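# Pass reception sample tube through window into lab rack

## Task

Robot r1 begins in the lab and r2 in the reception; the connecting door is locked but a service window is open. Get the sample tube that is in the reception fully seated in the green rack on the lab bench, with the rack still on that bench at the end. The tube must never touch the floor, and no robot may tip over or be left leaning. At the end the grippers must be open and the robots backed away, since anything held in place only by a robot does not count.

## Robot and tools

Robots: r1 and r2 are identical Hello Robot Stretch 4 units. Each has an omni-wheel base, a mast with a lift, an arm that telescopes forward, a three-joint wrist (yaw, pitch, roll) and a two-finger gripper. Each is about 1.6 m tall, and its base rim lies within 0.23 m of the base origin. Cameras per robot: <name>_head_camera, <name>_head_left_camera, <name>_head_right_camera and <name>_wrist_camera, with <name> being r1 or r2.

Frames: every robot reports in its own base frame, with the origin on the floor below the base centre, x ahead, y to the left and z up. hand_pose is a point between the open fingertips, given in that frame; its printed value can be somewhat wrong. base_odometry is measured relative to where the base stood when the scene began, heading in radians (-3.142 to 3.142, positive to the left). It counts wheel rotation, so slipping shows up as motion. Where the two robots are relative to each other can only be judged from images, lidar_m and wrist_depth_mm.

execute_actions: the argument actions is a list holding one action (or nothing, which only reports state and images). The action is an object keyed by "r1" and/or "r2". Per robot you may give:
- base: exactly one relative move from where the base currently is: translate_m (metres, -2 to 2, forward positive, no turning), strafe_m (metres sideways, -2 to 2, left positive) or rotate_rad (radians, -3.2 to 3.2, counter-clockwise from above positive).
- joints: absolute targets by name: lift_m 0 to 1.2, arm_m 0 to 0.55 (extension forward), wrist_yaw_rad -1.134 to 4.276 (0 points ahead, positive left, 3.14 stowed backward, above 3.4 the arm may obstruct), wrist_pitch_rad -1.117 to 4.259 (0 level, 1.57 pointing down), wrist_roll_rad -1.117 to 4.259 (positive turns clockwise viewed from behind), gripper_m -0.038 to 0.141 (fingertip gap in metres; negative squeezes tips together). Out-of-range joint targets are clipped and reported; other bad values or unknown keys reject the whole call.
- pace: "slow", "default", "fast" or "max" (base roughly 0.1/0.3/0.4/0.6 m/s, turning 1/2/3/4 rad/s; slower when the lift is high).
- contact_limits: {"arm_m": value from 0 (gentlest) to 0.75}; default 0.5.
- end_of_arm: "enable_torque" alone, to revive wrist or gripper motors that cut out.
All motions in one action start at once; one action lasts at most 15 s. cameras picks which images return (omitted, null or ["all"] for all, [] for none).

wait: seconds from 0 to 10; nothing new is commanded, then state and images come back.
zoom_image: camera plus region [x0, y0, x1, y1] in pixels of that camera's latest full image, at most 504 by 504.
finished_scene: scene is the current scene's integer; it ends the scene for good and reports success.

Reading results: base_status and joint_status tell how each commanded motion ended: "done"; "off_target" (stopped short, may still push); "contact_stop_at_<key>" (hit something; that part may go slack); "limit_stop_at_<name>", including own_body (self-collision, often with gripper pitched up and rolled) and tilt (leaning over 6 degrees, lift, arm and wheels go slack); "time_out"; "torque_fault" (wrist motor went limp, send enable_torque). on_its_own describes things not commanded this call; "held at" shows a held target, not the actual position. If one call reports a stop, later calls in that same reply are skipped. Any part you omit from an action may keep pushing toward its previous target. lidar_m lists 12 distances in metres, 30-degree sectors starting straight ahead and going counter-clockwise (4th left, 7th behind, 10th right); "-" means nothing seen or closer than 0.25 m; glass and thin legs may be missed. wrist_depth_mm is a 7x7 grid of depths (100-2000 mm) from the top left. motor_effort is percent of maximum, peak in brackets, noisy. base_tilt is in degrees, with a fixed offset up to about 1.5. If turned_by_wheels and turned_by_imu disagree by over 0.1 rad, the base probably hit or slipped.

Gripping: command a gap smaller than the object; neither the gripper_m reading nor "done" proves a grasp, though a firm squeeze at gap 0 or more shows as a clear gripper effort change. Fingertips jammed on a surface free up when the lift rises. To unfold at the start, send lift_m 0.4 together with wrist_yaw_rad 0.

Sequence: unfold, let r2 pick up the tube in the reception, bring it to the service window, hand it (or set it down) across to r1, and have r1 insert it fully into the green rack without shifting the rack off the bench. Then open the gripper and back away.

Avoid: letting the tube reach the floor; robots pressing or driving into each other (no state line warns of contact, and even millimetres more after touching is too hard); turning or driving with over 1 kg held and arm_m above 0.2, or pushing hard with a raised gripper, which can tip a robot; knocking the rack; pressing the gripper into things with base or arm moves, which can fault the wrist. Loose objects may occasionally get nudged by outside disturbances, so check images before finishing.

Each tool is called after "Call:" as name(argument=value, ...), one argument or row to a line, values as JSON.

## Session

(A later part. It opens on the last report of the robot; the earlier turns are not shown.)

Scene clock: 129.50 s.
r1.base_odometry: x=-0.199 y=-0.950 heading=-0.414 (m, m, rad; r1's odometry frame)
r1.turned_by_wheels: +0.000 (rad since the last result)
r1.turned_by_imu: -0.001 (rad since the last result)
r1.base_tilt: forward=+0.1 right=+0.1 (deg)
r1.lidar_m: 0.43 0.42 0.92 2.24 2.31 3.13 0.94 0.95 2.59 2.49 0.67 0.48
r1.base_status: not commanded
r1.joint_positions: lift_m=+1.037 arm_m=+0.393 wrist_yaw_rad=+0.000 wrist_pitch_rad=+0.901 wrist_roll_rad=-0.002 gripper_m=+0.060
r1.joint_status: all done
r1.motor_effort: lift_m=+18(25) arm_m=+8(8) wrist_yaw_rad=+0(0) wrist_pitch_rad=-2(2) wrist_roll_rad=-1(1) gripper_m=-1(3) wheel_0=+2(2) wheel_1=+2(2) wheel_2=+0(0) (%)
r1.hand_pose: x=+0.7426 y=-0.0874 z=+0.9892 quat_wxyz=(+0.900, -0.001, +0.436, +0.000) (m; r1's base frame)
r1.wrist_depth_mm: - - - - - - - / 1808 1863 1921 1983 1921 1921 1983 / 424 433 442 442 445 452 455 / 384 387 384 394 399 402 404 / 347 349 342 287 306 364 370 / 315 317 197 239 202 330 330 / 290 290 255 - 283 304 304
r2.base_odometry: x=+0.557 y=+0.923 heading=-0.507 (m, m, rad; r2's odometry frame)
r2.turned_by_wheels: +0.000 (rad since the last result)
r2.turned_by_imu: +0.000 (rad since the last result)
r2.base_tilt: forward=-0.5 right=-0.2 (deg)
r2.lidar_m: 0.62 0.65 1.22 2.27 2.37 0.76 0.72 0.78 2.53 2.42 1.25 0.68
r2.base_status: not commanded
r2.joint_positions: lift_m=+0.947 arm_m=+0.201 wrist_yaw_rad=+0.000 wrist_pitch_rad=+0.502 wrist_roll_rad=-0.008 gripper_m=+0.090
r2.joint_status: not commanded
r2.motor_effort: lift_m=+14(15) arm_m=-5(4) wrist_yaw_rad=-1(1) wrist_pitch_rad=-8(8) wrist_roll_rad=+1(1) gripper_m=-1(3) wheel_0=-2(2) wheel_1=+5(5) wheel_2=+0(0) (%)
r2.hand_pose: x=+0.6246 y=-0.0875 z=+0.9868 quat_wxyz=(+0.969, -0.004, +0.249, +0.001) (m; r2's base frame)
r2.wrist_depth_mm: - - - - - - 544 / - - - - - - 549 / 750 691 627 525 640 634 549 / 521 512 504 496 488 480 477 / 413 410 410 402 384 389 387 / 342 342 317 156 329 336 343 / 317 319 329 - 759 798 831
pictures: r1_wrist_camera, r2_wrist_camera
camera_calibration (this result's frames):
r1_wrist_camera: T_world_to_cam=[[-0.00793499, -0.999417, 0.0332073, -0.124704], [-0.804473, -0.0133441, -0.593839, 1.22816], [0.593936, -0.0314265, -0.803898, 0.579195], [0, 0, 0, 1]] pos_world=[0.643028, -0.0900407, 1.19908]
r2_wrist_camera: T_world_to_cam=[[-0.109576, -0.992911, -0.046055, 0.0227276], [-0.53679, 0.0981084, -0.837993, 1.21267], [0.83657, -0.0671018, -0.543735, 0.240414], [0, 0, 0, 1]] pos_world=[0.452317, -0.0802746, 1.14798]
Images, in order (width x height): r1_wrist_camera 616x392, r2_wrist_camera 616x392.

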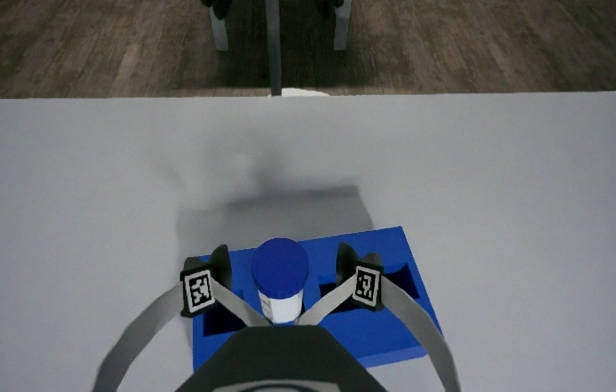

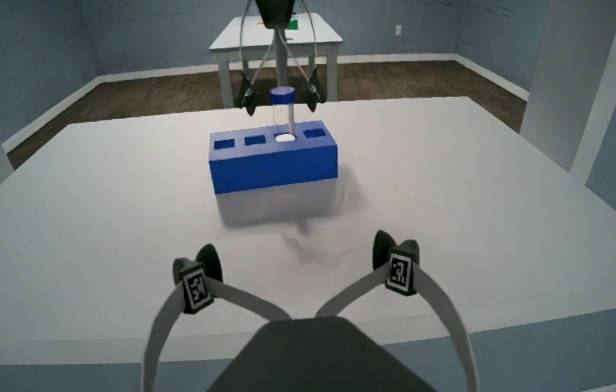

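Call:
execute_actions(
  actions=[
    {"r1":{"joints":{"arm_m":0.4,"lift_m":1.032,"gripper_m":0.008}}},
  ],
  cameras=["r1_wrist_camera"],
)

Call:
execute_actions(
  actions=[
    {"r1":{"joints":{"lift_m":1.11}},"r2":{"joints":{"wrist_pitch_rad":0.2,"arm_m":0.1}}},
  ],
  cameras=["r2_wrist_camera","r1_wrist_camera"],
)

Scene clock: 135.07 s.
r1.base_odometry: x=-0.199 y=-0.950 heading=-0.414 (m, m, rad; r1's odometry frame)
r1.turned_by_wheels: +0.000 (rad since the last result)
r1.turned_by_imu: -0.001 (rad since the last result)
r1.base_tilt: forward=+0.1 right=+0.1 (deg)
r1.lidar_m: 0.41 0.45 0.90 2.22 2.31 3.11 0.93 0.99 2.62 2.47 0.63 0.47
r1.base_status: not commanded
r1.joint_positions: lift_m=+1.032 arm_m=+0.399 wrist_yaw_rad=+0.000 wrist_pitch_rad=+0.901 wrist_roll_rad=-0.002 gripper_m=+0.008
r1.joint_status: all done
r1.motor_effort: lift_m=+18(18) arm_m=+8(8) wrist_yaw_rad=-1(1) wrist_pitch_rad=-3(2) wrist_roll_rad=-1(1) gripper_m=-10(13) wheel_0=+2(2) wheel_1=+2(2) wheel_2=+0(0) (%)
r1.hand_pose: x=+0.7486 y=-0.0874 z=+0.9842 quat_wxyz=(+0.900, -0.001, +0.436, +0.000) (m; r1's base frame)
r1.wrist_depth_mm: - - - - - - - / 1863 1921 1921 1863 1921 1983 1921 / 418 424 427 436 439 445 452 / 379 379 384 387 392 397 402 / 340 343 345 219 301 357 362 / 310 307 189 198 187 324 325 / 286 281 264 - 254 294 301
r2.base_odometry: x=+0.557 y=+0.923 heading=-0.507 (m, m, rad; r2's odometry frame)
r2.turned_by_wheels: +0.000 (rad since the last result)
r2.turned_by_imu: +0.000 (rad since the last result)
r2.base_tilt: forward=-0.7 right=-0.2 (deg)
r2.lidar_m: 0.63 0.66 1.24 2.28 2.36 0.76 0.73 0.76 2.52 2.42 1.23 0.67
r2.base_status: not commanded
r2.joint_positions: lift_m=+0.947 arm_m=+0.201 wrist_yaw_rad=+0.000 wrist_pitch_rad=+0.502 wrist_roll_rad=-0.008 gripper_m=+0.090
r2.joint_status: not commanded
r2.motor_effort: lift_m=+15(15) arm_m=-5(5) wrist_yaw_rad=+0(0) wrist_pitch_rad=-8(8) wrist_roll_rad=+0(0) gripper_m=+0(1) wheel_0=-2(2) wheel_1=+5(5) wheel_2=+0(0) (%)
r2.hand_pose: x=+0.6246 y=-0.0875 z=+0.9868 quat_wxyz=(+0.969, -0.004, +0.249, +0.001) (m; r2's base frame)
r2.wrist_depth_mm: - - - - - - 539 / - - - - - - 554 / 759 683 621 530 634 634 549 / 521 512 504 500 492 480 477 / 415 413 407 402 382 389 384 / 340 340 319 157 327 338 345 / 317 322 330 - 759 788 831
pictures: r1_wrist_camera
camera_calibration (this result's frames):
r1_wrist_camera: T_world_to_cam=[[-0.00793619, -0.999417, 0.0332077, -0.12449], [-0.804488, -0.0133426, -0.593819, 1.23], [0.593916, -0.0314278, -0.803913, 0.571636], [0, 0, 0, 1]] pos_world=[0.649028, -0.0900408, 1.19408]
Images, in order (width x height): r1_wrist_camera 616x392.

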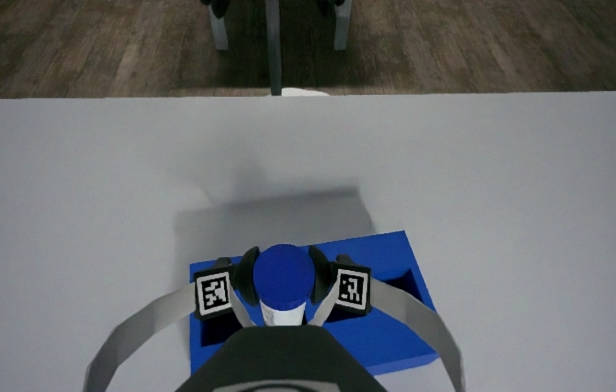

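Scene clock: 136.37 s.
r1.base_odometry: x=-0.199 y=-0.950 heading=-0.414 (m, m, rad; r1's odometry frame)
r1.turned_by_wheels: +0.000 (rad since the last result)
r1.turned_by_imu: +0.000 (rad since the last result)
r1.base_tilt: forward=+0.1 right=+0.1 (deg)
r1.lidar_m: 0.42 0.45 0.93 2.24 2.32 3.10 0.93 1.00 2.59 2.50 0.67 0.45
r1.base_status: not commanded
r1.joint_positions: lift_m=+1.110 arm_m=+0.399 wrist_yaw_rad=+0.000 wrist_pitch_rad=+0.901 wrist_roll_rad=-0.002 gripper_m=+0.008
r1.joint_status: all done
r1.motor_effort: lift_m=+23(27) arm_m=+8(7) wrist_yaw_rad=-1(1) wrist_pitch_rad=-2(3) wrist_roll_rad=-1(1) gripper_m=-11(11) wheel_0=+2(2) wheel_1=+2(2) wheel_2=+1(0) (%)
r1.hand_pose: x=+0.7486 y=-0.0874 z=+1.0618 quat_wxyz=(+0.900, -0.001, +0.436, +0.000) (m; r1's base frame)
r1.wrist_depth_mm: - - - - - - - / 1863 1921 - - - - - / 1756 1708 539 539 549 559 564 / 469 473 480 484 492 500 500 / 430 424 436 220 442 442 455 / 392 384 192 198 187 407 410 / 357 351 366 - 334 366 375
r2.base_odometry: x=+0.557 y=+0.923 heading=-0.507 (m, m, rad; r2's odometry frame)
r2.turned_by_wheels: +0.000 (rad since the last result)
r2.turned_by_imu: +0.000 (rad since the last result)
r2.base_tilt: forward=-0.5 right=-0.3 (deg)
r2.lidar_m: 0.63 0.65 1.23 2.28 2.36 0.74 0.72 0.77 2.54 2.43 1.22 0.65
r2.base_status: not commanded
r2.joint_positions: lift_m=+0.947 arm_m=+0.101 wrist_yaw_rad=+0.000 wrist_pitch_rad=+0.203 wrist_roll_rad=-0.008 gripper_m=+0.090
r2.joint_status: all done
r2.motor_effort: lift_m=+15(14) arm_m=-4(4) wrist_yaw_rad=-1(2) wrist_pitch_rad=-8(11) wrist_roll_rad=+0(0) gripper_m=-1(3) wheel_0=-2(2) wheel_1=+5(5) wheel_2=+0(0) (%)
r2.hand_pose: x=+0.5543 y=-0.0875 z=+1.0676 quat_wxyz=(+0.995, -0.004, +0.101, +0.000) (m; r2's base frame)
r2.wrist_depth_mm: - - - 707 - - 539 / - - - - - - 549 / - - - - - - 569 / - - - - - - 591 / 668 750 609 621 640 647 621 / 539 530 477 156 469 473 473 / 430 413 433 - 413 397 407
pictures: r1_wrist_camera, r2_wrist_camera
camera_calibration (this result's frames):
r1_wrist_camera: T_world_to_cam=[[-0.00793576, -0.999417, 0.0332077, -0.127067], [-0.804501, -0.0133423, -0.593802, 1.27606], [0.593899, -0.0314279, -0.803926, 0.63404], [0, 0, 0, 1]] pos_world=[0.64903, -0.0900408, 1.27167]
r2_wrist_camera: T_world_to_cam=[[-0.0911191, -0.992912, -0.0763139, 0.0408167], [-0.265447, 0.098077, -0.959124, 1.22162], [0.95981, -0.0671372, -0.272502, -0.0147363], [0, 0, 0, 1]] pos_world=[0.342138, -0.0802746, 1.17078]
Images, in order (width x height): r1_wrist_camera 616x392, r2_wrist_camera 616x392.

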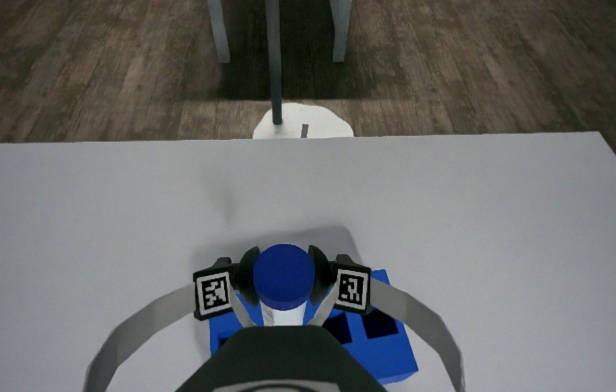

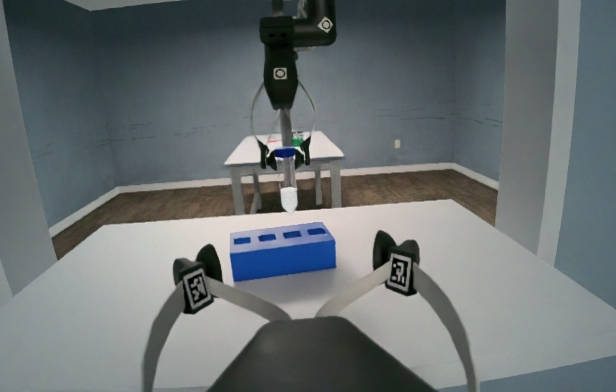

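Call:
execute_actions(
  actions=[
    {"r1":{"base":{"translate_m":-0.58},"joints":{"arm_m":0.2}}},
  ],
  cameras=[],
)

Call:
execute_actions(
  actions=[
    {"r1":{"base":{"rotate_rad":-3.07},"joints":{"arm_m":0.35,"lift_m":1.0}}},
  ],
  cameras=["r1_head_camera","r1_wrist_camera"],
)

Scene clock: 144.63 s.
r1.base_odometry: x=-0.730 y=-0.717 heading=-0.414 (m, m, rad; r1's odometry frame)
r1.turned_by_wheels: +0.000 (rad since the last result)
r1.turned_by_imu: -0.002 (rad since the last result)
r1.base_tilt: forward=+0.1 right=+0.1 (deg)
r1.lidar_m: 0.99 1.05 1.65 2.21 2.30 0.39 0.35 0.39 0.56 2.47 1.78 1.07
r1.base_status: done
r1.joint_positions: lift_m=+1.110 arm_m=+0.201 wrist_yaw_rad=+0.000 wrist_pitch_rad=+0.902 wrist_roll_rad=-0.002 gripper_m=+0.008
r1.joint_status: all done
r1.motor_effort: lift_m=+22(23) arm_m=-7(8) wrist_yaw_rad=-2(1) wrist_pitch_rad=-4(3) wrist_roll_rad=-1(1) gripper_m=-10(11) wheel_0=+0(6) wheel_1=-2(6) wheel_2=-2(7) (%)
r1.hand_pose: x=+0.5512 y=-0.0874 z=+1.0618 quat_wxyz=(+0.900, -0.001, +0.436, +0.000) (m; r1's base frame)
r1.wrist_depth_mm: 798 691 699 723 732 732 891 / 946 960 976 1008 1008 1008 1060 / 1118 1118 1160 1182 1205 1205 1255 / 1336 1366 1397 1464 1499 1464 1537 / 1397 1366 1430 220 1464 1464 1537 / 1281 1255 192 196 188 1308 1366 / 1182 1138 1205 - 1205 1182 1229
r2.base_odometry: x=+0.557 y=+0.923 heading=-0.507 (m, m, rad; r2's odometry frame)
r2.turned_by_wheels: +0.000 (rad since the last result)
r2.turned_by_imu: +0.000 (rad since the last result)
r2.base_tilt: forward=-0.7 right=-0.2 (deg)
r2.lidar_m: 0.62 0.65 1.22 2.27 2.39 0.76 0.73 0.76 2.51 2.43 1.21 0.67
r2.base_status: not commanded
r2.joint_positions: lift_m=+0.947 arm_m=+0.101 wrist_yaw_rad=+0.000 wrist_pitch_rad=+0.203 wrist_roll_rad=-0.008 gripper_m=+0.090
r2.joint_status: not commanded
r2.motor_effort: lift_m=+14(15) arm_m=-5(5) wrist_yaw_rad=+0(0) wrist_pitch_rad=-9(8) wrist_roll_rad=+0(1) gripper_m=-2(2) wheel_0=-2(2) wheel_1=+5(5) wheel_2=+0(0) (%)
r2.hand_pose: x=+0.5543 y=-0.0875 z=+1.0676 quat_wxyz=(+0.995, -0.004, +0.101, +0.000) (m; r2's base frame)
r2.wrist_depth_mm: - - - - - - 539 / - - - - - - 549 / - - - - - - 574 / - - - - - - 597 / 676 750 609 615 640 647 615 / 535 535 473 156 477 473 473 / 433 415 433 - 413 397 402
pictures: none
No camera images: the call's "cameras" was empty. Leave "cameras" out to get every camera's image.

Scene clock: 148.33 s.
r1.base_odometry: x=-0.730 y=-0.717 heading=+2.799 (m, m, rad; r1's odometry frame)
r1.turned_by_wheels: -3.070 (rad since the last result)
r1.turned_by_imu: -3.074 (rad since the last result)
r1.base_tilt: forward=+0.1 right=+0.1 (deg)
r1.lidar_m: 0.35 0.38 0.55 2.46 1.66 1.02 0.99 1.29 1.88 2.23 2.37 0.38
r1.base_status: done
r1.joint_positions: lift_m=+1.000 arm_m=+0.349 wrist_yaw_rad=+0.000 wrist_pitch_rad=+0.901 wrist_roll_rad=-0.002 gripper_m=+0.008
r1.joint_status: all done
r1.motor_effort: lift_m=+20(22) arm_m=+7(9) wrist_yaw_rad=+0(2) wrist_pitch_rad=-3(4) wrist_roll_rad=-1(1) gripper_m=-11(11) wheel_0=+2(6) wheel_1=+1(7) wheel_2=+0(8) (%)
r1.hand_pose: x=+0.6987 y=-0.0874 z=+0.9520 quat_wxyz=(+0.900, -0.001, +0.436, +0.001) (m; r1's base frame)
r1.wrist_depth_mm: 691 699 699 715 778 - - / 597 609 615 621 640 1921 1863 / 525 535 500 535 559 1661 1661 / 469 480 466 488 496 1499 1499 / 427 433 433 220 442 1308 1308 / 389 389 193 196 187 1182 1255 / 359 353 370 - 370 387 1118
r2.base_odometry: x=+0.557 y=+0.923 heading=-0.507 (m, m, rad; r2's odometry frame)
r2.turned_by_wheels: +0.000 (rad since the last result)
r2.turned_by_imu: +0.000 (rad since the last result)
r2.base_tilt: forward=-0.6 right=-0.1 (deg)
r2.lidar_m: 0.63 0.66 1.22 2.28 2.39 0.75 0.72 0.76 2.52 2.44 1.20 0.67
r2.base_status: not commanded
r2.joint_positions: lift_m=+0.947 arm_m=+0.101 wrist_yaw_rad=+0.000 wrist_pitch_rad=+0.203 wrist_roll_rad=-0.008 gripper_m=+0.090
r2.joint_status: not commanded
r2.motor_effort: lift_m=+15(15) arm_m=-5(5) wrist_yaw_rad=-1(0) wrist_pitch_rad=-9(9) wrist_roll_rad=-1(0) gripper_m=-2(1) wheel_0=-2(2) wheel_1=+5(5) wheel_2=+0(0) (%)
r2.hand_pose: x=+0.5543 y=-0.0875 z=+1.0676 quat_wxyz=(+0.995, -0.004, +0.101, +0.000) (m; r2's base frame)
r2.wrist_depth_mm: - - - - - - 539 / - - - - - - 549 / - - - - - - 574 / - - - - - - 597 / 676 741 609 621 647 647 609 / 535 535 477 156 473 477 469 / 430 413 430 - 407 397 402
pictures: r1_head_camera, r1_wrist_camera
camera_calibration (this result's frames):
r1_wrist_camera: T_world_to_cam=[[-0.00764316, -0.999419, 0.0332089, -0.123971], [-0.804506, -0.013578, -0.593789, 1.17077], [0.593895, -0.0312552, -0.803935, 0.575422], [0, 0, 0, 1]] pos_world=[0.599202, -0.0900176, 1.16191]
Images, in order (width x height): r1_head_camera 420x560, r1_wrist_camera 616x392.

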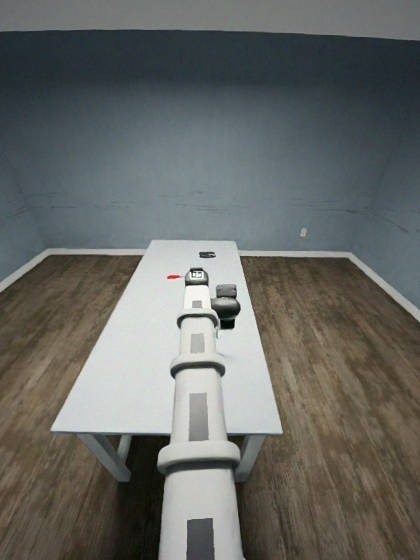

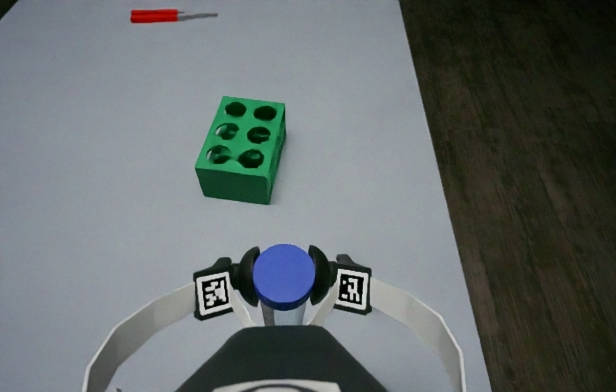

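Call:
execute_actions(
  actions=[
    {"r1":{"base":{"strafe_m":0.049},"joints":{"arm_m":0.42}}},
  ],
  cameras=["r1_wrist_camera"],
)

Call:
execute_actions(
  actions=[
    {"r1":{"base":{"translate_m":0.05},"joints":{"arm_m":0.505}}},
  ],
  cameras=["r1_wrist_camera","r1_head_right_camera"],
)

Call:
zoom_image(
  camera="r1_wrist_camera",
  region=[160,200,420,392],
)

Scene clock: 160.97 s.
r1.base_odometry: x=-0.747 y=-0.763 heading=+2.799 (m, m, rad; r1's odometry frame)
r1.turned_by_wheels: +0.000 (rad since the last result)
r1.turned_by_imu: -0.001 (rad since the last result)
r1.base_tilt: forward=+0.1 right=+0.1 (deg)
r1.lidar_m: 0.34 0.40 0.58 2.37 1.67 1.02 0.99 1.11 1.80 2.30 2.38 0.39
r1.base_status: done
r1.joint_positions: lift_m=+1.000 arm_m=+0.419 wrist_yaw_rad=+0.000 wrist_pitch_rad=+0.901 wrist_roll_rad=-0.002 gripper_m=+0.008
r1.joint_status: all done
r1.motor_effort: lift_m=+20(20) arm_m=+8(9) wrist_yaw_rad=-1(1) wrist_pitch_rad=-2(3) wrist_roll_rad=-1(1) gripper_m=-11(10) wheel_0=-2(9) wheel_1=+1(8) wheel_2=+0(2) (%)
r1.hand_pose: x=+0.7685 y=-0.0874 z=+0.9520 quat_wxyz=(+0.900, -0.001, +0.436, +0.000) (m; r1's base frame)
r1.wrist_depth_mm: 691 699 707 715 741 - - / 591 603 609 627 634 1921 1921 / 525 535 535 539 549 1661 1756 / 473 477 469 466 492 1397 1499 / 430 433 424 220 445 462 1336 / 394 389 190 197 188 404 1229 / 359 355 373 - 373 368 1118
r2.base_odometry: x=+0.557 y=+0.923 heading=-0.507 (m, m, rad; r2's odometry frame)
r2.turned_by_wheels: +0.000 (rad since the last result)
r2.turned_by_imu: +0.000 (rad since the last result)
r2.base_tilt: forward=-0.6 right=-0.2 (deg)
r2.lidar_m: 0.62 0.66 1.20 2.29 2.39 0.74 0.73 0.77 2.54 2.43 1.25 0.67
r2.base_status: not commanded
r2.joint_positions: lift_m=+0.947 arm_m=+0.101 wrist_yaw_rad=+0.000 wrist_pitch_rad=+0.203 wrist_roll_rad=-0.008 gripper_m=+0.090
r2.joint_status: not commanded
r2.motor_effort: lift_m=+15(15) arm_m=-5(5) wrist_yaw_rad=-1(0) wrist_pitch_rad=-9(8) wrist_roll_rad=+1(1) gripper_m=-2(0) wheel_0=-2(2) wheel_1=+5(5) wheel_2=+0(0) (%)
r2.hand_pose: x=+0.5543 y=-0.0875 z=+1.0676 quat_wxyz=(+0.995, -0.004, +0.101, +0.000) (m; r2's base frame)
r2.wrist_depth_mm: - - - - - - 539 / - - - - - - 549 / - - - - - - 569 / - - - - - - 597 / 676 741 609 627 640 654 621 / 539 530 477 156 469 473 466 / 433 413 433 - 413 399 402
pictures: r1_wrist_camera
camera_calibration (this result's frames):
r1_wrist_camera: T_world_to_cam=[[-0.0078455, -0.999418, 0.03321, -0.123319], [-0.804591, -0.0134115, -0.593679, 1.22688], [0.593778, -0.0313782, -0.804017, 0.534106], [0, 0, 0, 1]] pos_world=[0.669026, -0.0900341, 1.1619]
Images, in order (width x height): r1_wrist_camera 616x392.

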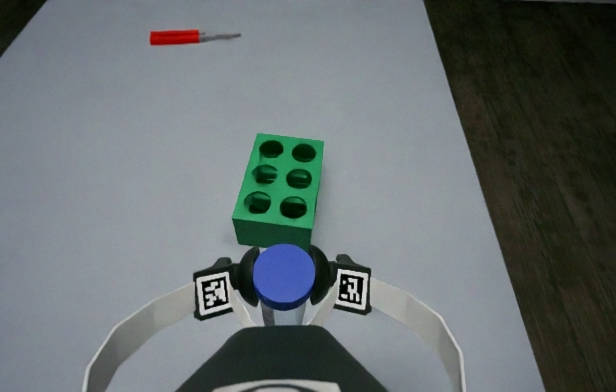

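Scene clock: 162.17 s.
r1.base_odometry: x=-0.794 y=-0.746 heading=+2.799 (m, m, rad; r1's odometry frame)
r1.turned_by_wheels: +0.000 (rad since the last result)
r1.turned_by_imu: +0.000 (rad since the last result)
r1.base_tilt: forward=+0.1 right=+0.1 (deg)
r1.lidar_m: 0.32 0.32 0.49 2.43 1.73 1.08 1.04 1.14 1.93 2.29 2.43 0.32
r1.base_status: done
r1.joint_positions: lift_m=+1.000 arm_m=+0.504 wrist_yaw_rad=+0.000 wrist_pitch_rad=+0.901 wrist_roll_rad=-0.002 gripper_m=+0.008
r1.joint_status: all done
r1.motor_effort: lift_m=+19(20) arm_m=+8(9) wrist_yaw_rad=-2(0) wrist_pitch_rad=-2(2) wrist_roll_rad=-1(1) gripper_m=-11(11) wheel_0=+0(6) wheel_1=+1(6) wheel_2=-1(8) (%)
r1.hand_pose: x=+0.8536 y=-0.0874 z=+0.9520 quat_wxyz=(+0.900, -0.001, +0.436, +0.000) (m; r1's base frame)
r1.wrist_depth_mm: 715 691 707 723 741 - - / 597 603 603 621 634 1863 1921 / 525 535 539 554 554 1661 1661 / 469 473 477 484 492 517 1464 / 430 430 427 219 445 459 1397 / 392 389 192 196 187 410 1229 / 359 351 370 - 370 368 1118
r2.base_odometry: x=+0.557 y=+0.923 heading=-0.507 (m, m, rad; r2's odometry frame)
r2.turned_by_wheels: +0.000 (rad since the last result)
r2.turned_by_imu: +0.000 (rad since the last result)
r2.base_tilt: forward=-0.5 right=-0.1 (deg)
r2.lidar_m: 0.62 0.68 1.23 2.28 2.37 0.75 0.71 0.75 2.54 2.44 1.22 0.65
r2.base_status: not commanded
r2.joint_positions: lift_m=+0.947 arm_m=+0.101 wrist_yaw_rad=+0.000 wrist_pitch_rad=+0.203 wrist_roll_rad=-0.008 gripper_m=+0.090
r2.joint_status: not commanded
r2.motor_effort: lift_m=+15(15) arm_m=-5(4) wrist_yaw_rad=+0(1) wrist_pitch_rad=-9(9) wrist_roll_rad=-1(0) gripper_m=-2(4) wheel_0=-2(2) wheel_1=+5(5) wheel_2=+0(0) (%)
r2.hand_pose: x=+0.5543 y=-0.0875 z=+1.0676 quat_wxyz=(+0.995, -0.004, +0.101, +0.000) (m; r2's base frame)
r2.wrist_depth_mm: - - - - - - 539 / - - - - - - 549 / - - - - - - 574 / - - - - - - 591 / 676 741 609 621 647 647 621 / 539 535 473 156 473 473 469 / 433 410 430 - 413 397 402
pictures: r1_head_right_camera, r1_wrist_camera
camera_calibration (this result's frames):
r1_wrist_camera: T_world_to_cam=[[-0.0079132, -0.999417, 0.0332103, -0.122607], [-0.804608, -0.0133563, -0.593657, 1.29529], [0.593754, -0.0314189, -0.804033, 0.483643], [0, 0, 0, 1]] pos_world=[0.754065, -0.0900395, 1.16189]
Images, in order (width x height): r1_head_right_camera 420x672, r1_wrist_camera 616x392.

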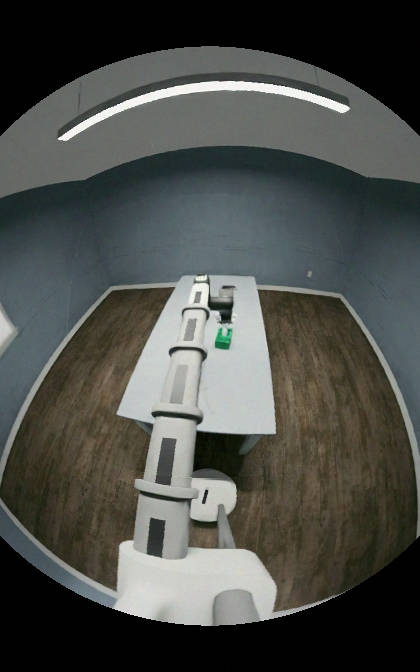

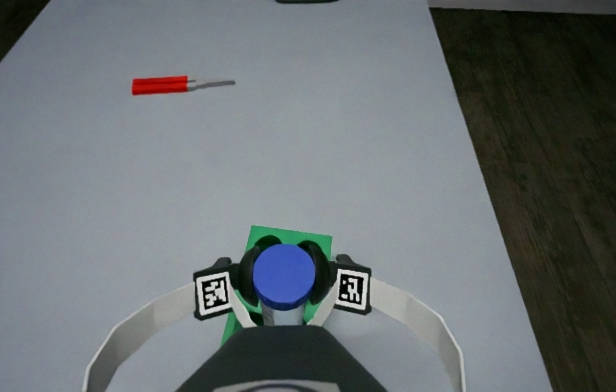

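Region (160, 200, 420, 392) of r1_wrist_camera's 616x392 image, scaled by 1.938; it fills the top 372 rows of this view, and the rest is white.

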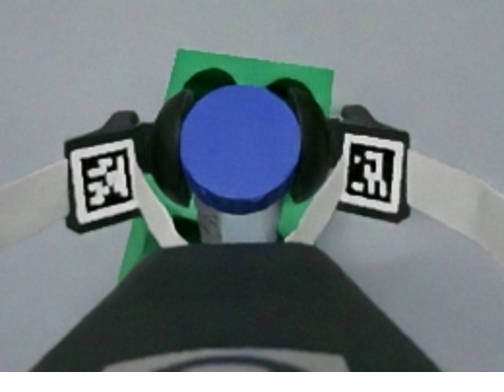

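Call:
execute_actions(
  actions=[
    {"r1":{"base":{"strafe_m":-0.008},"joints":{"arm_m":0.508,"lift_m":0.975},"pace":"slow"}},
  ],
  cameras=["r1_wrist_camera","r1_head_right_camera","r1_head_camera"],
)

Call:
zoom_image(
  camera="r1_head_right_camera",
  region=[195,300,255,360],
)

Call:
zoom_image(
  camera="r1_head_camera",
  region=[180,280,250,350],
)

Scene clock: 170.47 s.
r1.base_odometry: x=-0.791 y=-0.739 heading=+2.799 (m, m, rad; r1's odometry frame)
r1.turned_by_wheels: +0.000 (rad since the last result)
r1.turned_by_imu: -0.001 (rad since the last result)
r1.base_tilt: forward=+0.0 right=+0.2 (deg)
r1.lidar_m: 0.30 0.35 0.49 2.42 1.74 1.08 1.01 1.34 1.93 2.30 2.43 0.35
r1.base_status: done
r1.joint_positions: lift_m=+0.975 arm_m=+0.507 wrist_yaw_rad=+0.000 wrist_pitch_rad=+0.901 wrist_roll_rad=-0.002 gripper_m=+0.008
r1.joint_status: all done
r1.motor_effort: lift_m=+18(19) arm_m=+8(9) wrist_yaw_rad=-1(0) wrist_pitch_rad=-3(4) wrist_roll_rad=-1(1) gripper_m=-10(12) wheel_0=+3(4) wheel_1=-2(5) wheel_2=+0(1) (%)
r1.hand_pose: x=+0.8565 y=-0.0874 z=+0.9272 quat_wxyz=(+0.900, -0.001, +0.436, +0.000) (m; r1's base frame)
r1.wrist_depth_mm: 647 661 661 676 676 - - / 554 569 569 574 591 1921 1863 / 492 500 500 508 517 1576 1708 / 442 445 449 455 466 477 1464 / 404 404 389 220 415 421 1308 / 366 362 193 198 187 384 1182 / 336 330 338 - 351 345 1078
r2.base_odometry: x=+0.557 y=+0.923 heading=-0.507 (m, m, rad; r2's odometry frame)
r2.turned_by_wheels: +0.000 (rad since the last result)
r2.turned_by_imu: +0.000 (rad since the last result)
r2.base_tilt: forward=-0.5 right=+0.0 (deg)
r2.lidar_m: 0.62 0.65 1.23 2.29 2.40 0.77 0.72 0.76 2.52 2.43 1.24 0.66
r2.base_status: not commanded
r2.joint_positions: lift_m=+0.947 arm_m=+0.101 wrist_yaw_rad=+0.000 wrist_pitch_rad=+0.203 wrist_roll_rad=-0.008 gripper_m=+0.090
r2.joint_status: not commanded
r2.motor_effort: lift_m=+15(15) arm_m=-5(5) wrist_yaw_rad=+0(0) wrist_pitch_rad=-9(9) wrist_roll_rad=+0(1) gripper_m=-2(1) wheel_0=-2(2) wheel_1=+5(5) wheel_2=-1(0) (%)
r2.hand_pose: x=+0.5543 y=-0.0875 z=+1.0676 quat_wxyz=(+0.995, -0.004, +0.101, +0.000) (m; r2's base frame)
r2.wrist_depth_mm: - - - - - - 539 / - - - - - - 544 / - - - - - - 569 / - - - - - - 597 / 683 741 609 621 640 654 621 / 539 535 473 157 473 477 469 / 430 413 433 - 415 397 404
pictures: r1_head_camera, r1_head_right_camera, r1_wrist_camera
camera_calibration (this result's frames):
r1_wrist_camera: T_world_to_cam=[[-0.00791323, -0.999417, 0.0332102, -0.121759], [-0.804608, -0.0133562, -0.593657, 1.28293], [0.593754, -0.0314189, -0.804033, 0.461934], [0, 0, 0, 1]] pos_world=[0.757015, -0.0900395, 1.13707]
Images, in order (width x height): r1_head_camera 420x560, r1_head_right_camera 420x672, r1_wrist_camera 616x392.

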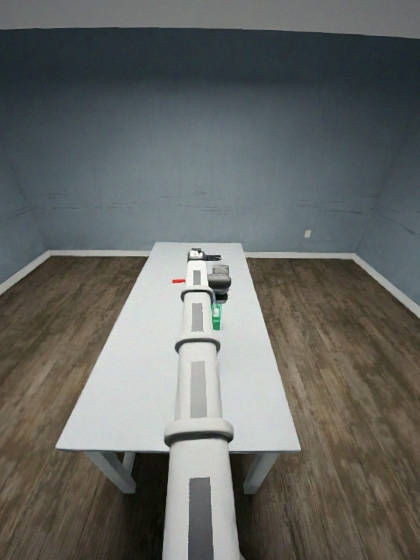

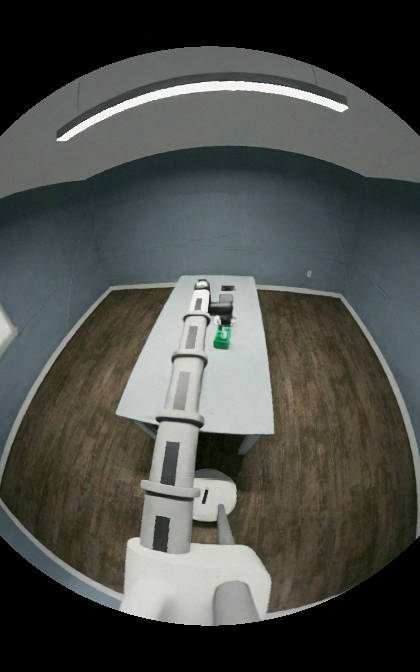

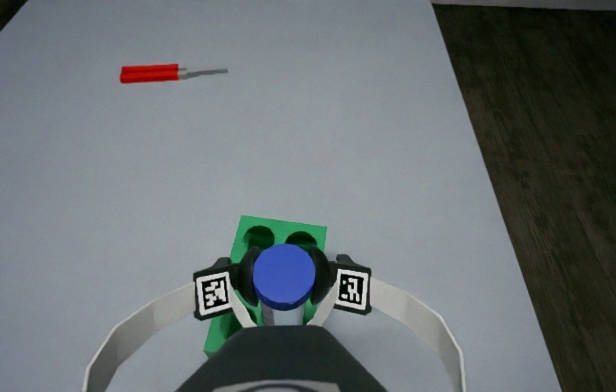

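Region (195, 300, 255, 360) of r1_head_right_camera's 420x672 image, scaled by 8.400, with more detail than that image has.

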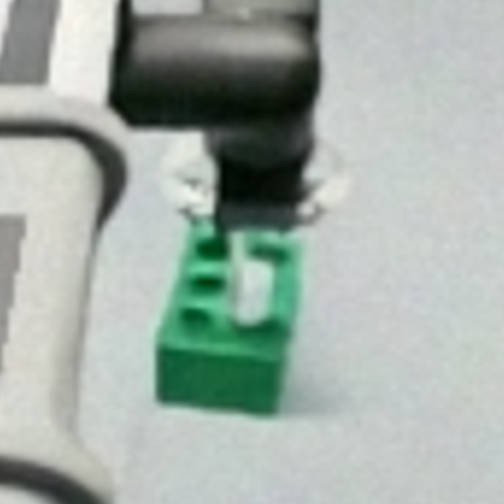

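Region (180, 280, 250, 350) of r1_head_camera's 420x560 image, scaled by 7.200, with more detail than that image has.

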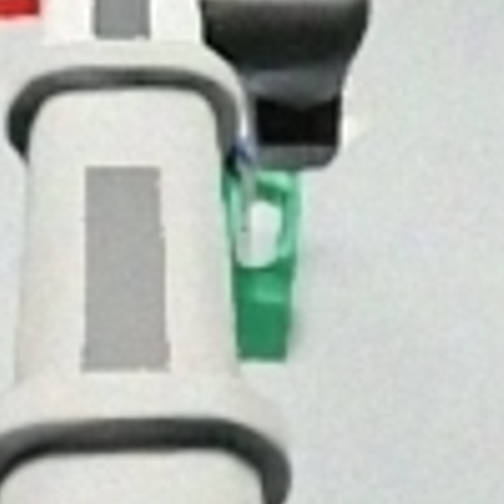

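Call:
execute_actions(
  actions=[
    {"r1":{"joints":{"lift_m":0.952},"pace":"slow"}},
  ],
  cameras=["r1_wrist_camera","r1_head_right_camera"],
)

Call:
zoom_image(
  camera="r1_head_right_camera",
  region=[195,300,255,360],
)

Scene clock: 174.37 s.
r1.base_odometry: x=-0.791 y=-0.739 heading=+2.799 (m, m, rad; r1's odometry frame)
r1.turned_by_wheels: +0.000 (rad since the last result)
r1.turned_by_imu: -0.001 (rad since the last result)
r1.base_tilt: forward=+0.1 right=+0.1 (deg)
r1.lidar_m: 0.30 0.33 0.51 2.41 1.72 1.07 1.06 1.36 1.94 2.29 2.45 0.33
r1.base_status: not commanded
r1.joint_positions: lift_m=+0.952 arm_m=+0.507 wrist_yaw_rad=+0.000 wrist_pitch_rad=+0.901 wrist_roll_rad=-0.002 gripper_m=+0.008
r1.joint_status: all done
r1.motor_effort: lift_m=+17(16) arm_m=+8(8) wrist_yaw_rad=+0(1) wrist_pitch_rad=-1(2) wrist_roll_rad=-1(1) gripper_m=-10(11) wheel_0=+3(3) wheel_1=-2(2) wheel_2=+0(0) (%)
r1.hand_pose: x=+0.8565 y=-0.0874 z=+0.9042 quat_wxyz=(+0.900, -0.001, +0.436, +0.000) (m; r1's base frame)
r1.wrist_depth_mm: 597 615 615 627 647 - - / 525 530 530 544 549 1756 1863 / 462 469 477 480 480 512 1661 / 415 418 424 430 433 449 1430 / 377 382 368 219 389 392 1281 / 345 342 193 198 187 357 1138 / 317 307 317 - 329 325 1025
r2.base_odometry: x=+0.557 y=+0.923 heading=-0.507 (m, m, rad; r2's odometry frame)
r2.turned_by_wheels: +0.000 (rad since the last result)
r2.turned_by_imu: +0.000 (rad since the last result)
r2.base_tilt: forward=-0.6 right=-0.3 (deg)
r2.lidar_m: 0.62 0.65 1.23 2.28 2.38 0.76 0.71 0.78 2.55 2.44 1.22 0.66
r2.base_status: not commanded
r2.joint_positions: lift_m=+0.947 arm_m=+0.101 wrist_yaw_rad=+0.000 wrist_pitch_rad=+0.203 wrist_roll_rad=-0.008 gripper_m=+0.090
r2.joint_status: not commanded
r2.motor_effort: lift_m=+15(15) arm_m=-5(5) wrist_yaw_rad=-1(2) wrist_pitch_rad=-8(8) wrist_roll_rad=+0(0) gripper_m=-3(2) wheel_0=-2(2) wheel_1=+5(5) wheel_2=+0(0) (%)
r2.hand_pose: x=+0.5543 y=-0.0875 z=+1.0676 quat_wxyz=(+0.995, -0.004, +0.101, +0.000) (m; r2's base frame)
r2.wrist_depth_mm: - - - - - - 539 / - - - - - - 544 / - - - - - - 569 / - - - - - - 597 / 668 750 609 615 640 647 615 / 539 535 477 156 473 477 469 / 433 415 430 - 413 399 402
pictures: r1_head_right_camera, r1_wrist_camera
camera_calibration (this result's frames):
r1_wrist_camera: T_world_to_cam=[[-0.00791311, -0.999417, 0.0332103, -0.120995], [-0.804608, -0.0133563, -0.593657, 1.26928], [0.593754, -0.0314189, -0.804033, 0.443443], [0, 0, 0, 1]] pos_world=[0.757017, -0.0900395, 1.11408]
Images, in order (width x height): r1_head_right_camera 420x672, r1_wrist_camera 616x392.

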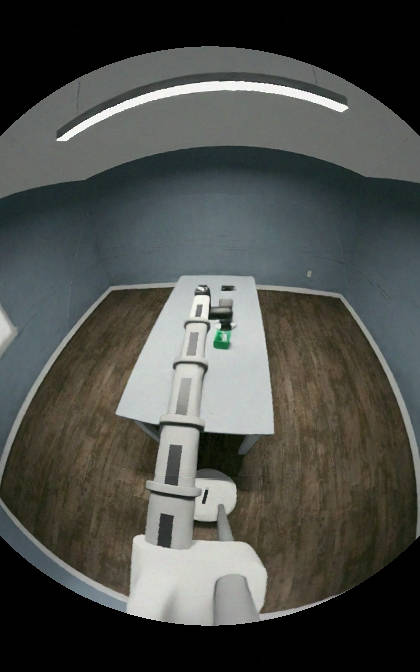

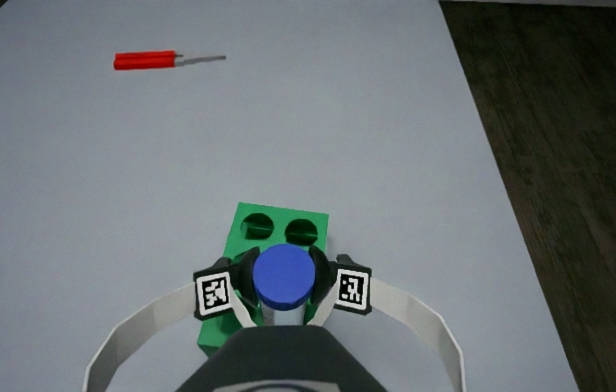

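Region (195, 300, 255, 360) of r1_head_right_camera's 420x672 image, scaled by 8.400, with more detail than that image has.

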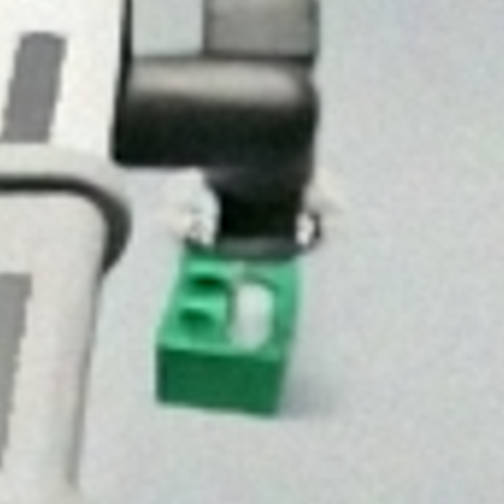

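Call:
execute_actions(
  actions=[
    {"r1":{"joints":{"lift_m":0.925},"pace":"slow"}},
  ],
  cameras=["r1_wrist_camera","r1_head_right_camera"],
)

Call:
zoom_image(
  camera="r1_head_right_camera",
  region=[195,300,255,360],
)

Scene clock: 178.77 s.
r1.base_odometry: x=-0.791 y=-0.739 heading=+2.799 (m, m, rad; r1's odometry frame)
r1.turned_by_wheels: +0.000 (rad since the last result)
r1.turned_by_imu: -0.001 (rad since the last result)
r1.base_tilt: forward=+0.1 right=+0.1 (deg)
r1.lidar_m: 0.31 0.35 0.51 2.42 1.73 1.07 1.03 1.35 1.94 2.29 2.40 0.32
r1.base_status: not commanded
r1.joint_positions: lift_m=+0.925 arm_m=+0.507 wrist_yaw_rad=+0.000 wrist_pitch_rad=+0.901 wrist_roll_rad=-0.002 gripper_m=+0.008
r1.joint_status: all done
r1.motor_effort: lift_m=+17(20) arm_m=+8(8) wrist_yaw_rad=-2(2) wrist_pitch_rad=-3(2) wrist_roll_rad=-1(0) gripper_m=-10(10) wheel_0=+3(3) wheel_1=-2(2) wheel_2=+0(0) (%)
r1.hand_pose: x=+0.8565 y=-0.0874 z=+0.8772 quat_wxyz=(+0.900, -0.001, +0.436, +0.000) (m; r1's base frame)
r1.wrist_depth_mm: 554 559 574 580 591 - - / 484 492 500 500 508 1708 1808 / 424 430 436 442 442 462 1576 / 382 387 387 389 399 402 1366 / 347 349 300 220 362 362 1255 / 320 312 192 197 187 330 1118 / 293 287 293 - 301 298 310
r2.base_odometry: x=+0.557 y=+0.923 heading=-0.507 (m, m, rad; r2's odometry frame)
r2.turned_by_wheels: +0.000 (rad since the last result)
r2.turned_by_imu: +0.000 (rad since the last result)
r2.base_tilt: forward=-0.5 right=+0.0 (deg)
r2.lidar_m: 0.62 0.64 1.21 2.29 2.35 0.76 0.73 0.76 2.52 2.42 1.24 0.65
r2.base_status: not commanded
r2.joint_positions: lift_m=+0.947 arm_m=+0.101 wrist_yaw_rad=+0.000 wrist_pitch_rad=+0.203 wrist_roll_rad=-0.008 gripper_m=+0.090
r2.joint_status: not commanded
r2.motor_effort: lift_m=+15(15) arm_m=-4(5) wrist_yaw_rad=-1(1) wrist_pitch_rad=-8(8) wrist_roll_rad=+0(1) gripper_m=-1(1) wheel_0=-2(2) wheel_1=+5(5) wheel_2=+0(0) (%)
r2.hand_pose: x=+0.5543 y=-0.0875 z=+1.0676 quat_wxyz=(+0.995, -0.004, +0.101, +0.000) (m; r2's base frame)
r2.wrist_depth_mm: - - - - - - 539 / - - - - - - 549 / - - - - - - 569 / - - - - - - 597 / 676 741 609 615 640 647 621 / 539 535 473 156 477 477 469 / 433 413 433 - 410 397 402
pictures: r1_head_right_camera, r1_wrist_camera
camera_calibration (this result's frames):
r1_wrist_camera: T_world_to_cam=[[-0.00791323, -0.999417, 0.0332102, -0.120098], [-0.804608, -0.0133562, -0.593657, 1.25324], [0.593754, -0.031419, -0.804033, 0.421725], [0, 0, 0, 1]] pos_world=[0.757018, -0.0900395, 1.08707]
Images, in order (width x height): r1_head_right_camera 420x672, r1_wrist_camera 616x392.

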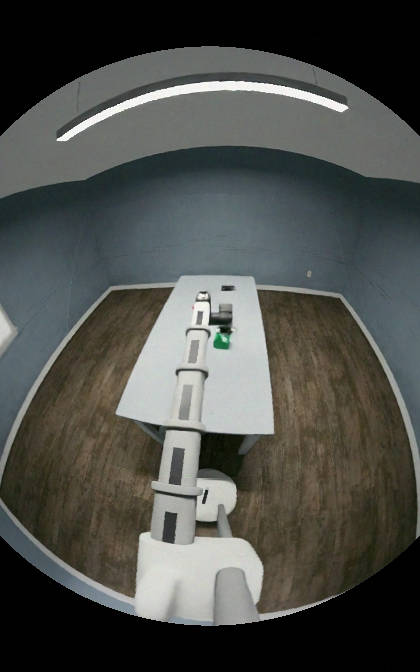

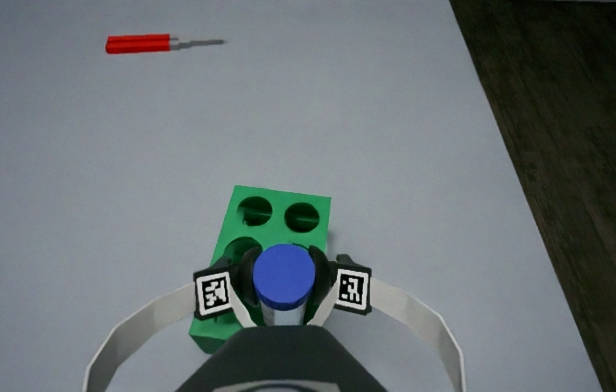

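Region (195, 300, 255, 360) of r1_head_right_camera's 420x672 image, scaled by 8.400, with more detail than that image has.

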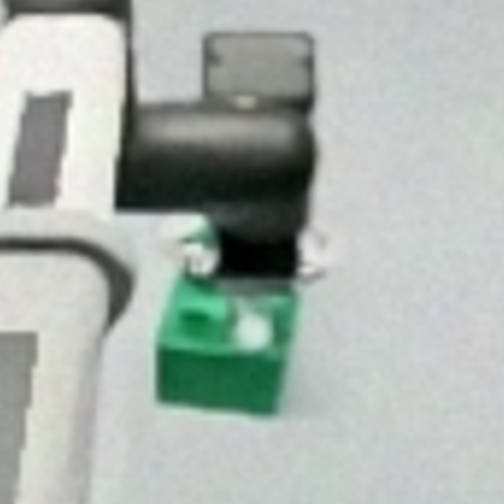

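Call:
execute_actions(
  actions=[
    {"r1":{"joints":{"gripper_m":0.1,"lift_m":0.921}}},
  ],
  cameras=["r1_wrist_camera"],
)

Call:
execute_actions(
  actions=[
    {"r1":{"base":{"translate_m":-0.25},"joints":{"arm_m":0.1,"wrist_pitch_rad":0.6}}},
  ],
  cameras=["r1_wrist_camera"],
)

Scene clock: 184.40 s.
r1.base_odometry: x=-0.791 y=-0.739 heading=+2.799 (m, m, rad; r1's odometry frame)
r1.turned_by_wheels: +0.000 (rad since the last result)
r1.turned_by_imu: -0.001 (rad since the last result)
r1.base_tilt: forward=+0.1 right=+0.2 (deg)
r1.lidar_m: 0.31 0.33 0.49 2.41 1.74 1.07 1.05 1.37 1.92 2.28 2.40 0.31
r1.base_status: not commanded
r1.joint_positions: lift_m=+0.921 arm_m=+0.507 wrist_yaw_rad=+0.000 wrist_pitch_rad=+0.901 wrist_roll_rad=-0.002 gripper_m=+0.100
r1.joint_status: all done
r1.motor_effort: lift_m=+18(19) arm_m=+8(8) wrist_yaw_rad=-2(2) wrist_pitch_rad=-4(0) wrist_roll_rad=-1(1) gripper_m=-1(12) wheel_0=+3(3) wheel_1=-2(2) wheel_2=+0(0) (%)
r1.hand_pose: x=+0.8565 y=-0.0874 z=+0.8731 quat_wxyz=(+0.900, -0.001, +0.436, +0.000) (m; r1's base frame)
r1.wrist_depth_mm: 549 559 569 580 585 - - / 477 484 484 496 504 1661 1863 / 421 430 433 436 442 455 1576 / 379 382 377 382 394 399 1397 / 343 343 293 290 353 362 1255 / 312 303 247 204 309 327 340 / 287 286 290 - 298 300 304
r2.base_odometry: x=+0.557 y=+0.923 heading=-0.507 (m, m, rad; r2's odometry frame)
r2.turned_by_wheels: +0.000 (rad since the last result)
r2.turned_by_imu: +0.000 (rad since the last result)
r2.base_tilt: forward=-0.7 right=-0.1 (deg)
r2.lidar_m: 0.63 0.67 1.23 2.26 2.37 0.74 0.71 0.76 2.54 2.42 1.21 0.65
r2.base_status: not commanded
r2.joint_positions: lift_m=+0.947 arm_m=+0.101 wrist_yaw_rad=+0.000 wrist_pitch_rad=+0.203 wrist_roll_rad=-0.008 gripper_m=+0.090
r2.joint_status: not commanded
r2.motor_effort: lift_m=+14(15) arm_m=-4(5) wrist_yaw_rad=+0(1) wrist_pitch_rad=-8(9) wrist_roll_rad=+0(1) gripper_m=-1(2) wheel_0=-2(2) wheel_1=+5(5) wheel_2=+0(0) (%)
r2.hand_pose: x=+0.5543 y=-0.0875 z=+1.0676 quat_wxyz=(+0.995, -0.004, +0.101, +0.000) (m; r2's base frame)
r2.wrist_depth_mm: - - - - - - 539 / - - - - - - 544 / - - - - - - 569 / - - - - - - 603 / 676 741 603 621 647 654 621 / 539 535 477 156 473 477 473 / 430 413 433 - 413 399 402
pictures: r1_wrist_camera
camera_calibration (this result's frames):
r1_wrist_camera: T_world_to_cam=[[-0.00791329, -0.999417, 0.0332103, -0.119965], [-0.804608, -0.0133562, -0.593657, 1.25085], [0.593754, -0.0314191, -0.804033, 0.418484], [0, 0, 0, 1]] pos_world=[0.75702, -0.0900395, 1.08304]
Images, in order (width x height): r1_wrist_camera 616x392.

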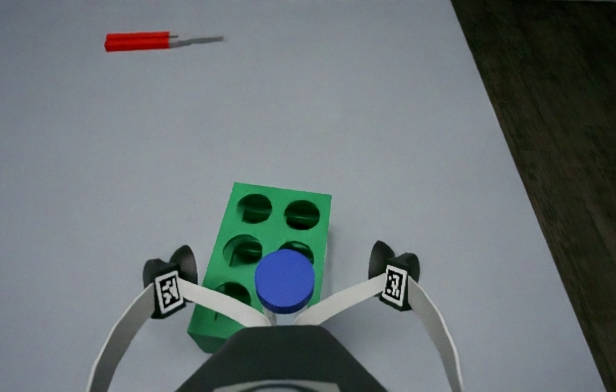

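Scene clock: 186.70 s.
r1.base_odometry: x=-0.556 y=-0.823 heading=+2.799 (m, m, rad; r1's odometry frame)
r1.turned_by_wheels: +0.000 (rad since the last result)
r1.turned_by_imu: -0.001 (rad since the last result)
r1.base_tilt: forward=+0.1 right=+0.1 (deg)
r1.lidar_m: 0.55 0.60 2.50 2.45 1.41 0.83 0.79 0.87 1.59 2.28 2.40 0.58
r1.base_status: done
r1.joint_positions: lift_m=+0.921 arm_m=+0.101 wrist_yaw_rad=+0.000 wrist_pitch_rad=+0.602 wrist_roll_rad=-0.002 gripper_m=+0.100
r1.joint_status: all done
r1.motor_effort: lift_m=+18(18) arm_m=-8(8) wrist_yaw_rad=+0(2) wrist_pitch_rad=-3(9) wrist_roll_rad=-1(1) gripper_m=+0(1) wheel_0=-2(6) wheel_1=-2(7) wheel_2=+0(6) (%)
r1.hand_pose: x=+0.5100 y=-0.0875 z=+0.9360 quat_wxyz=(+0.955, -0.001, +0.296, +0.000) (m; r1's base frame)
r1.wrist_depth_mm: - - 1397 1336 - - - / - 904 931 866 - - - / 676 699 699 707 750 - - / 549 554 559 569 564 1863 1863 / 462 469 469 469 473 1537 1618 / 402 387 392 394 387 421 1366 / 1118 1118 1160 - 496 1138 1160
r2.base_odometry: x=+0.557 y=+0.923 heading=-0.507 (m, m, rad; r2's odometry frame)
r2.turned_by_wheels: +0.000 (rad since the last result)
r2.turned_by_imu: +0.000 (rad since the last result)
r2.base_tilt: forward=-0.7 right=+0.0 (deg)
r2.lidar_m: 0.63 0.66 1.24 2.27 2.37 0.76 0.72 0.77 2.54 2.42 1.22 0.67
r2.base_status: not commanded
r2.joint_positions: lift_m=+0.947 arm_m=+0.101 wrist_yaw_rad=+0.000 wrist_pitch_rad=+0.203 wrist_roll_rad=-0.008 gripper_m=+0.090
r2.joint_status: not commanded
r2.motor_effort: lift_m=+15(15) arm_m=-5(4) wrist_yaw_rad=+1(1) wrist_pitch_rad=-8(8) wrist_roll_rad=+1(1) gripper_m=-3(1) wheel_0=-2(2) wheel_1=+5(5) wheel_2=+0(0) (%)
r2.hand_pose: x=+0.5543 y=-0.0875 z=+1.0676 quat_wxyz=(+0.995, -0.004, +0.101, +0.000) (m; r2's base frame)
r2.wrist_depth_mm: - - - - - - 535 / - - - - - - 544 / - - - - - - 569 / - - - - - - 591 / 676 750 609 621 640 647 615 / 530 530 473 156 473 477 473 / 433 415 433 - 410 397 404
pictures: r1_wrist_camera
camera_calibration (this result's frames):
r1_wrist_camera: T_world_to_cam=[[-0.0175125, -0.999415, 0.0293923, -0.11636], [-0.593583, -0.0132635, -0.804664, 1.09928], [0.804582, -0.0315384, -0.593003, 0.369698], [0, 0, 0, 1]] pos_world=[0.353021, -0.0900518, 1.1072]
Images, in order (width x height): r1_wrist_camera 616x392.

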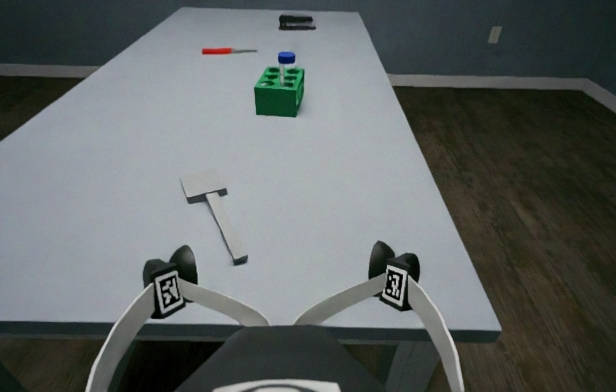

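Call:
finished_scene(
  scene=1,
)

The scene is finished: the task was done.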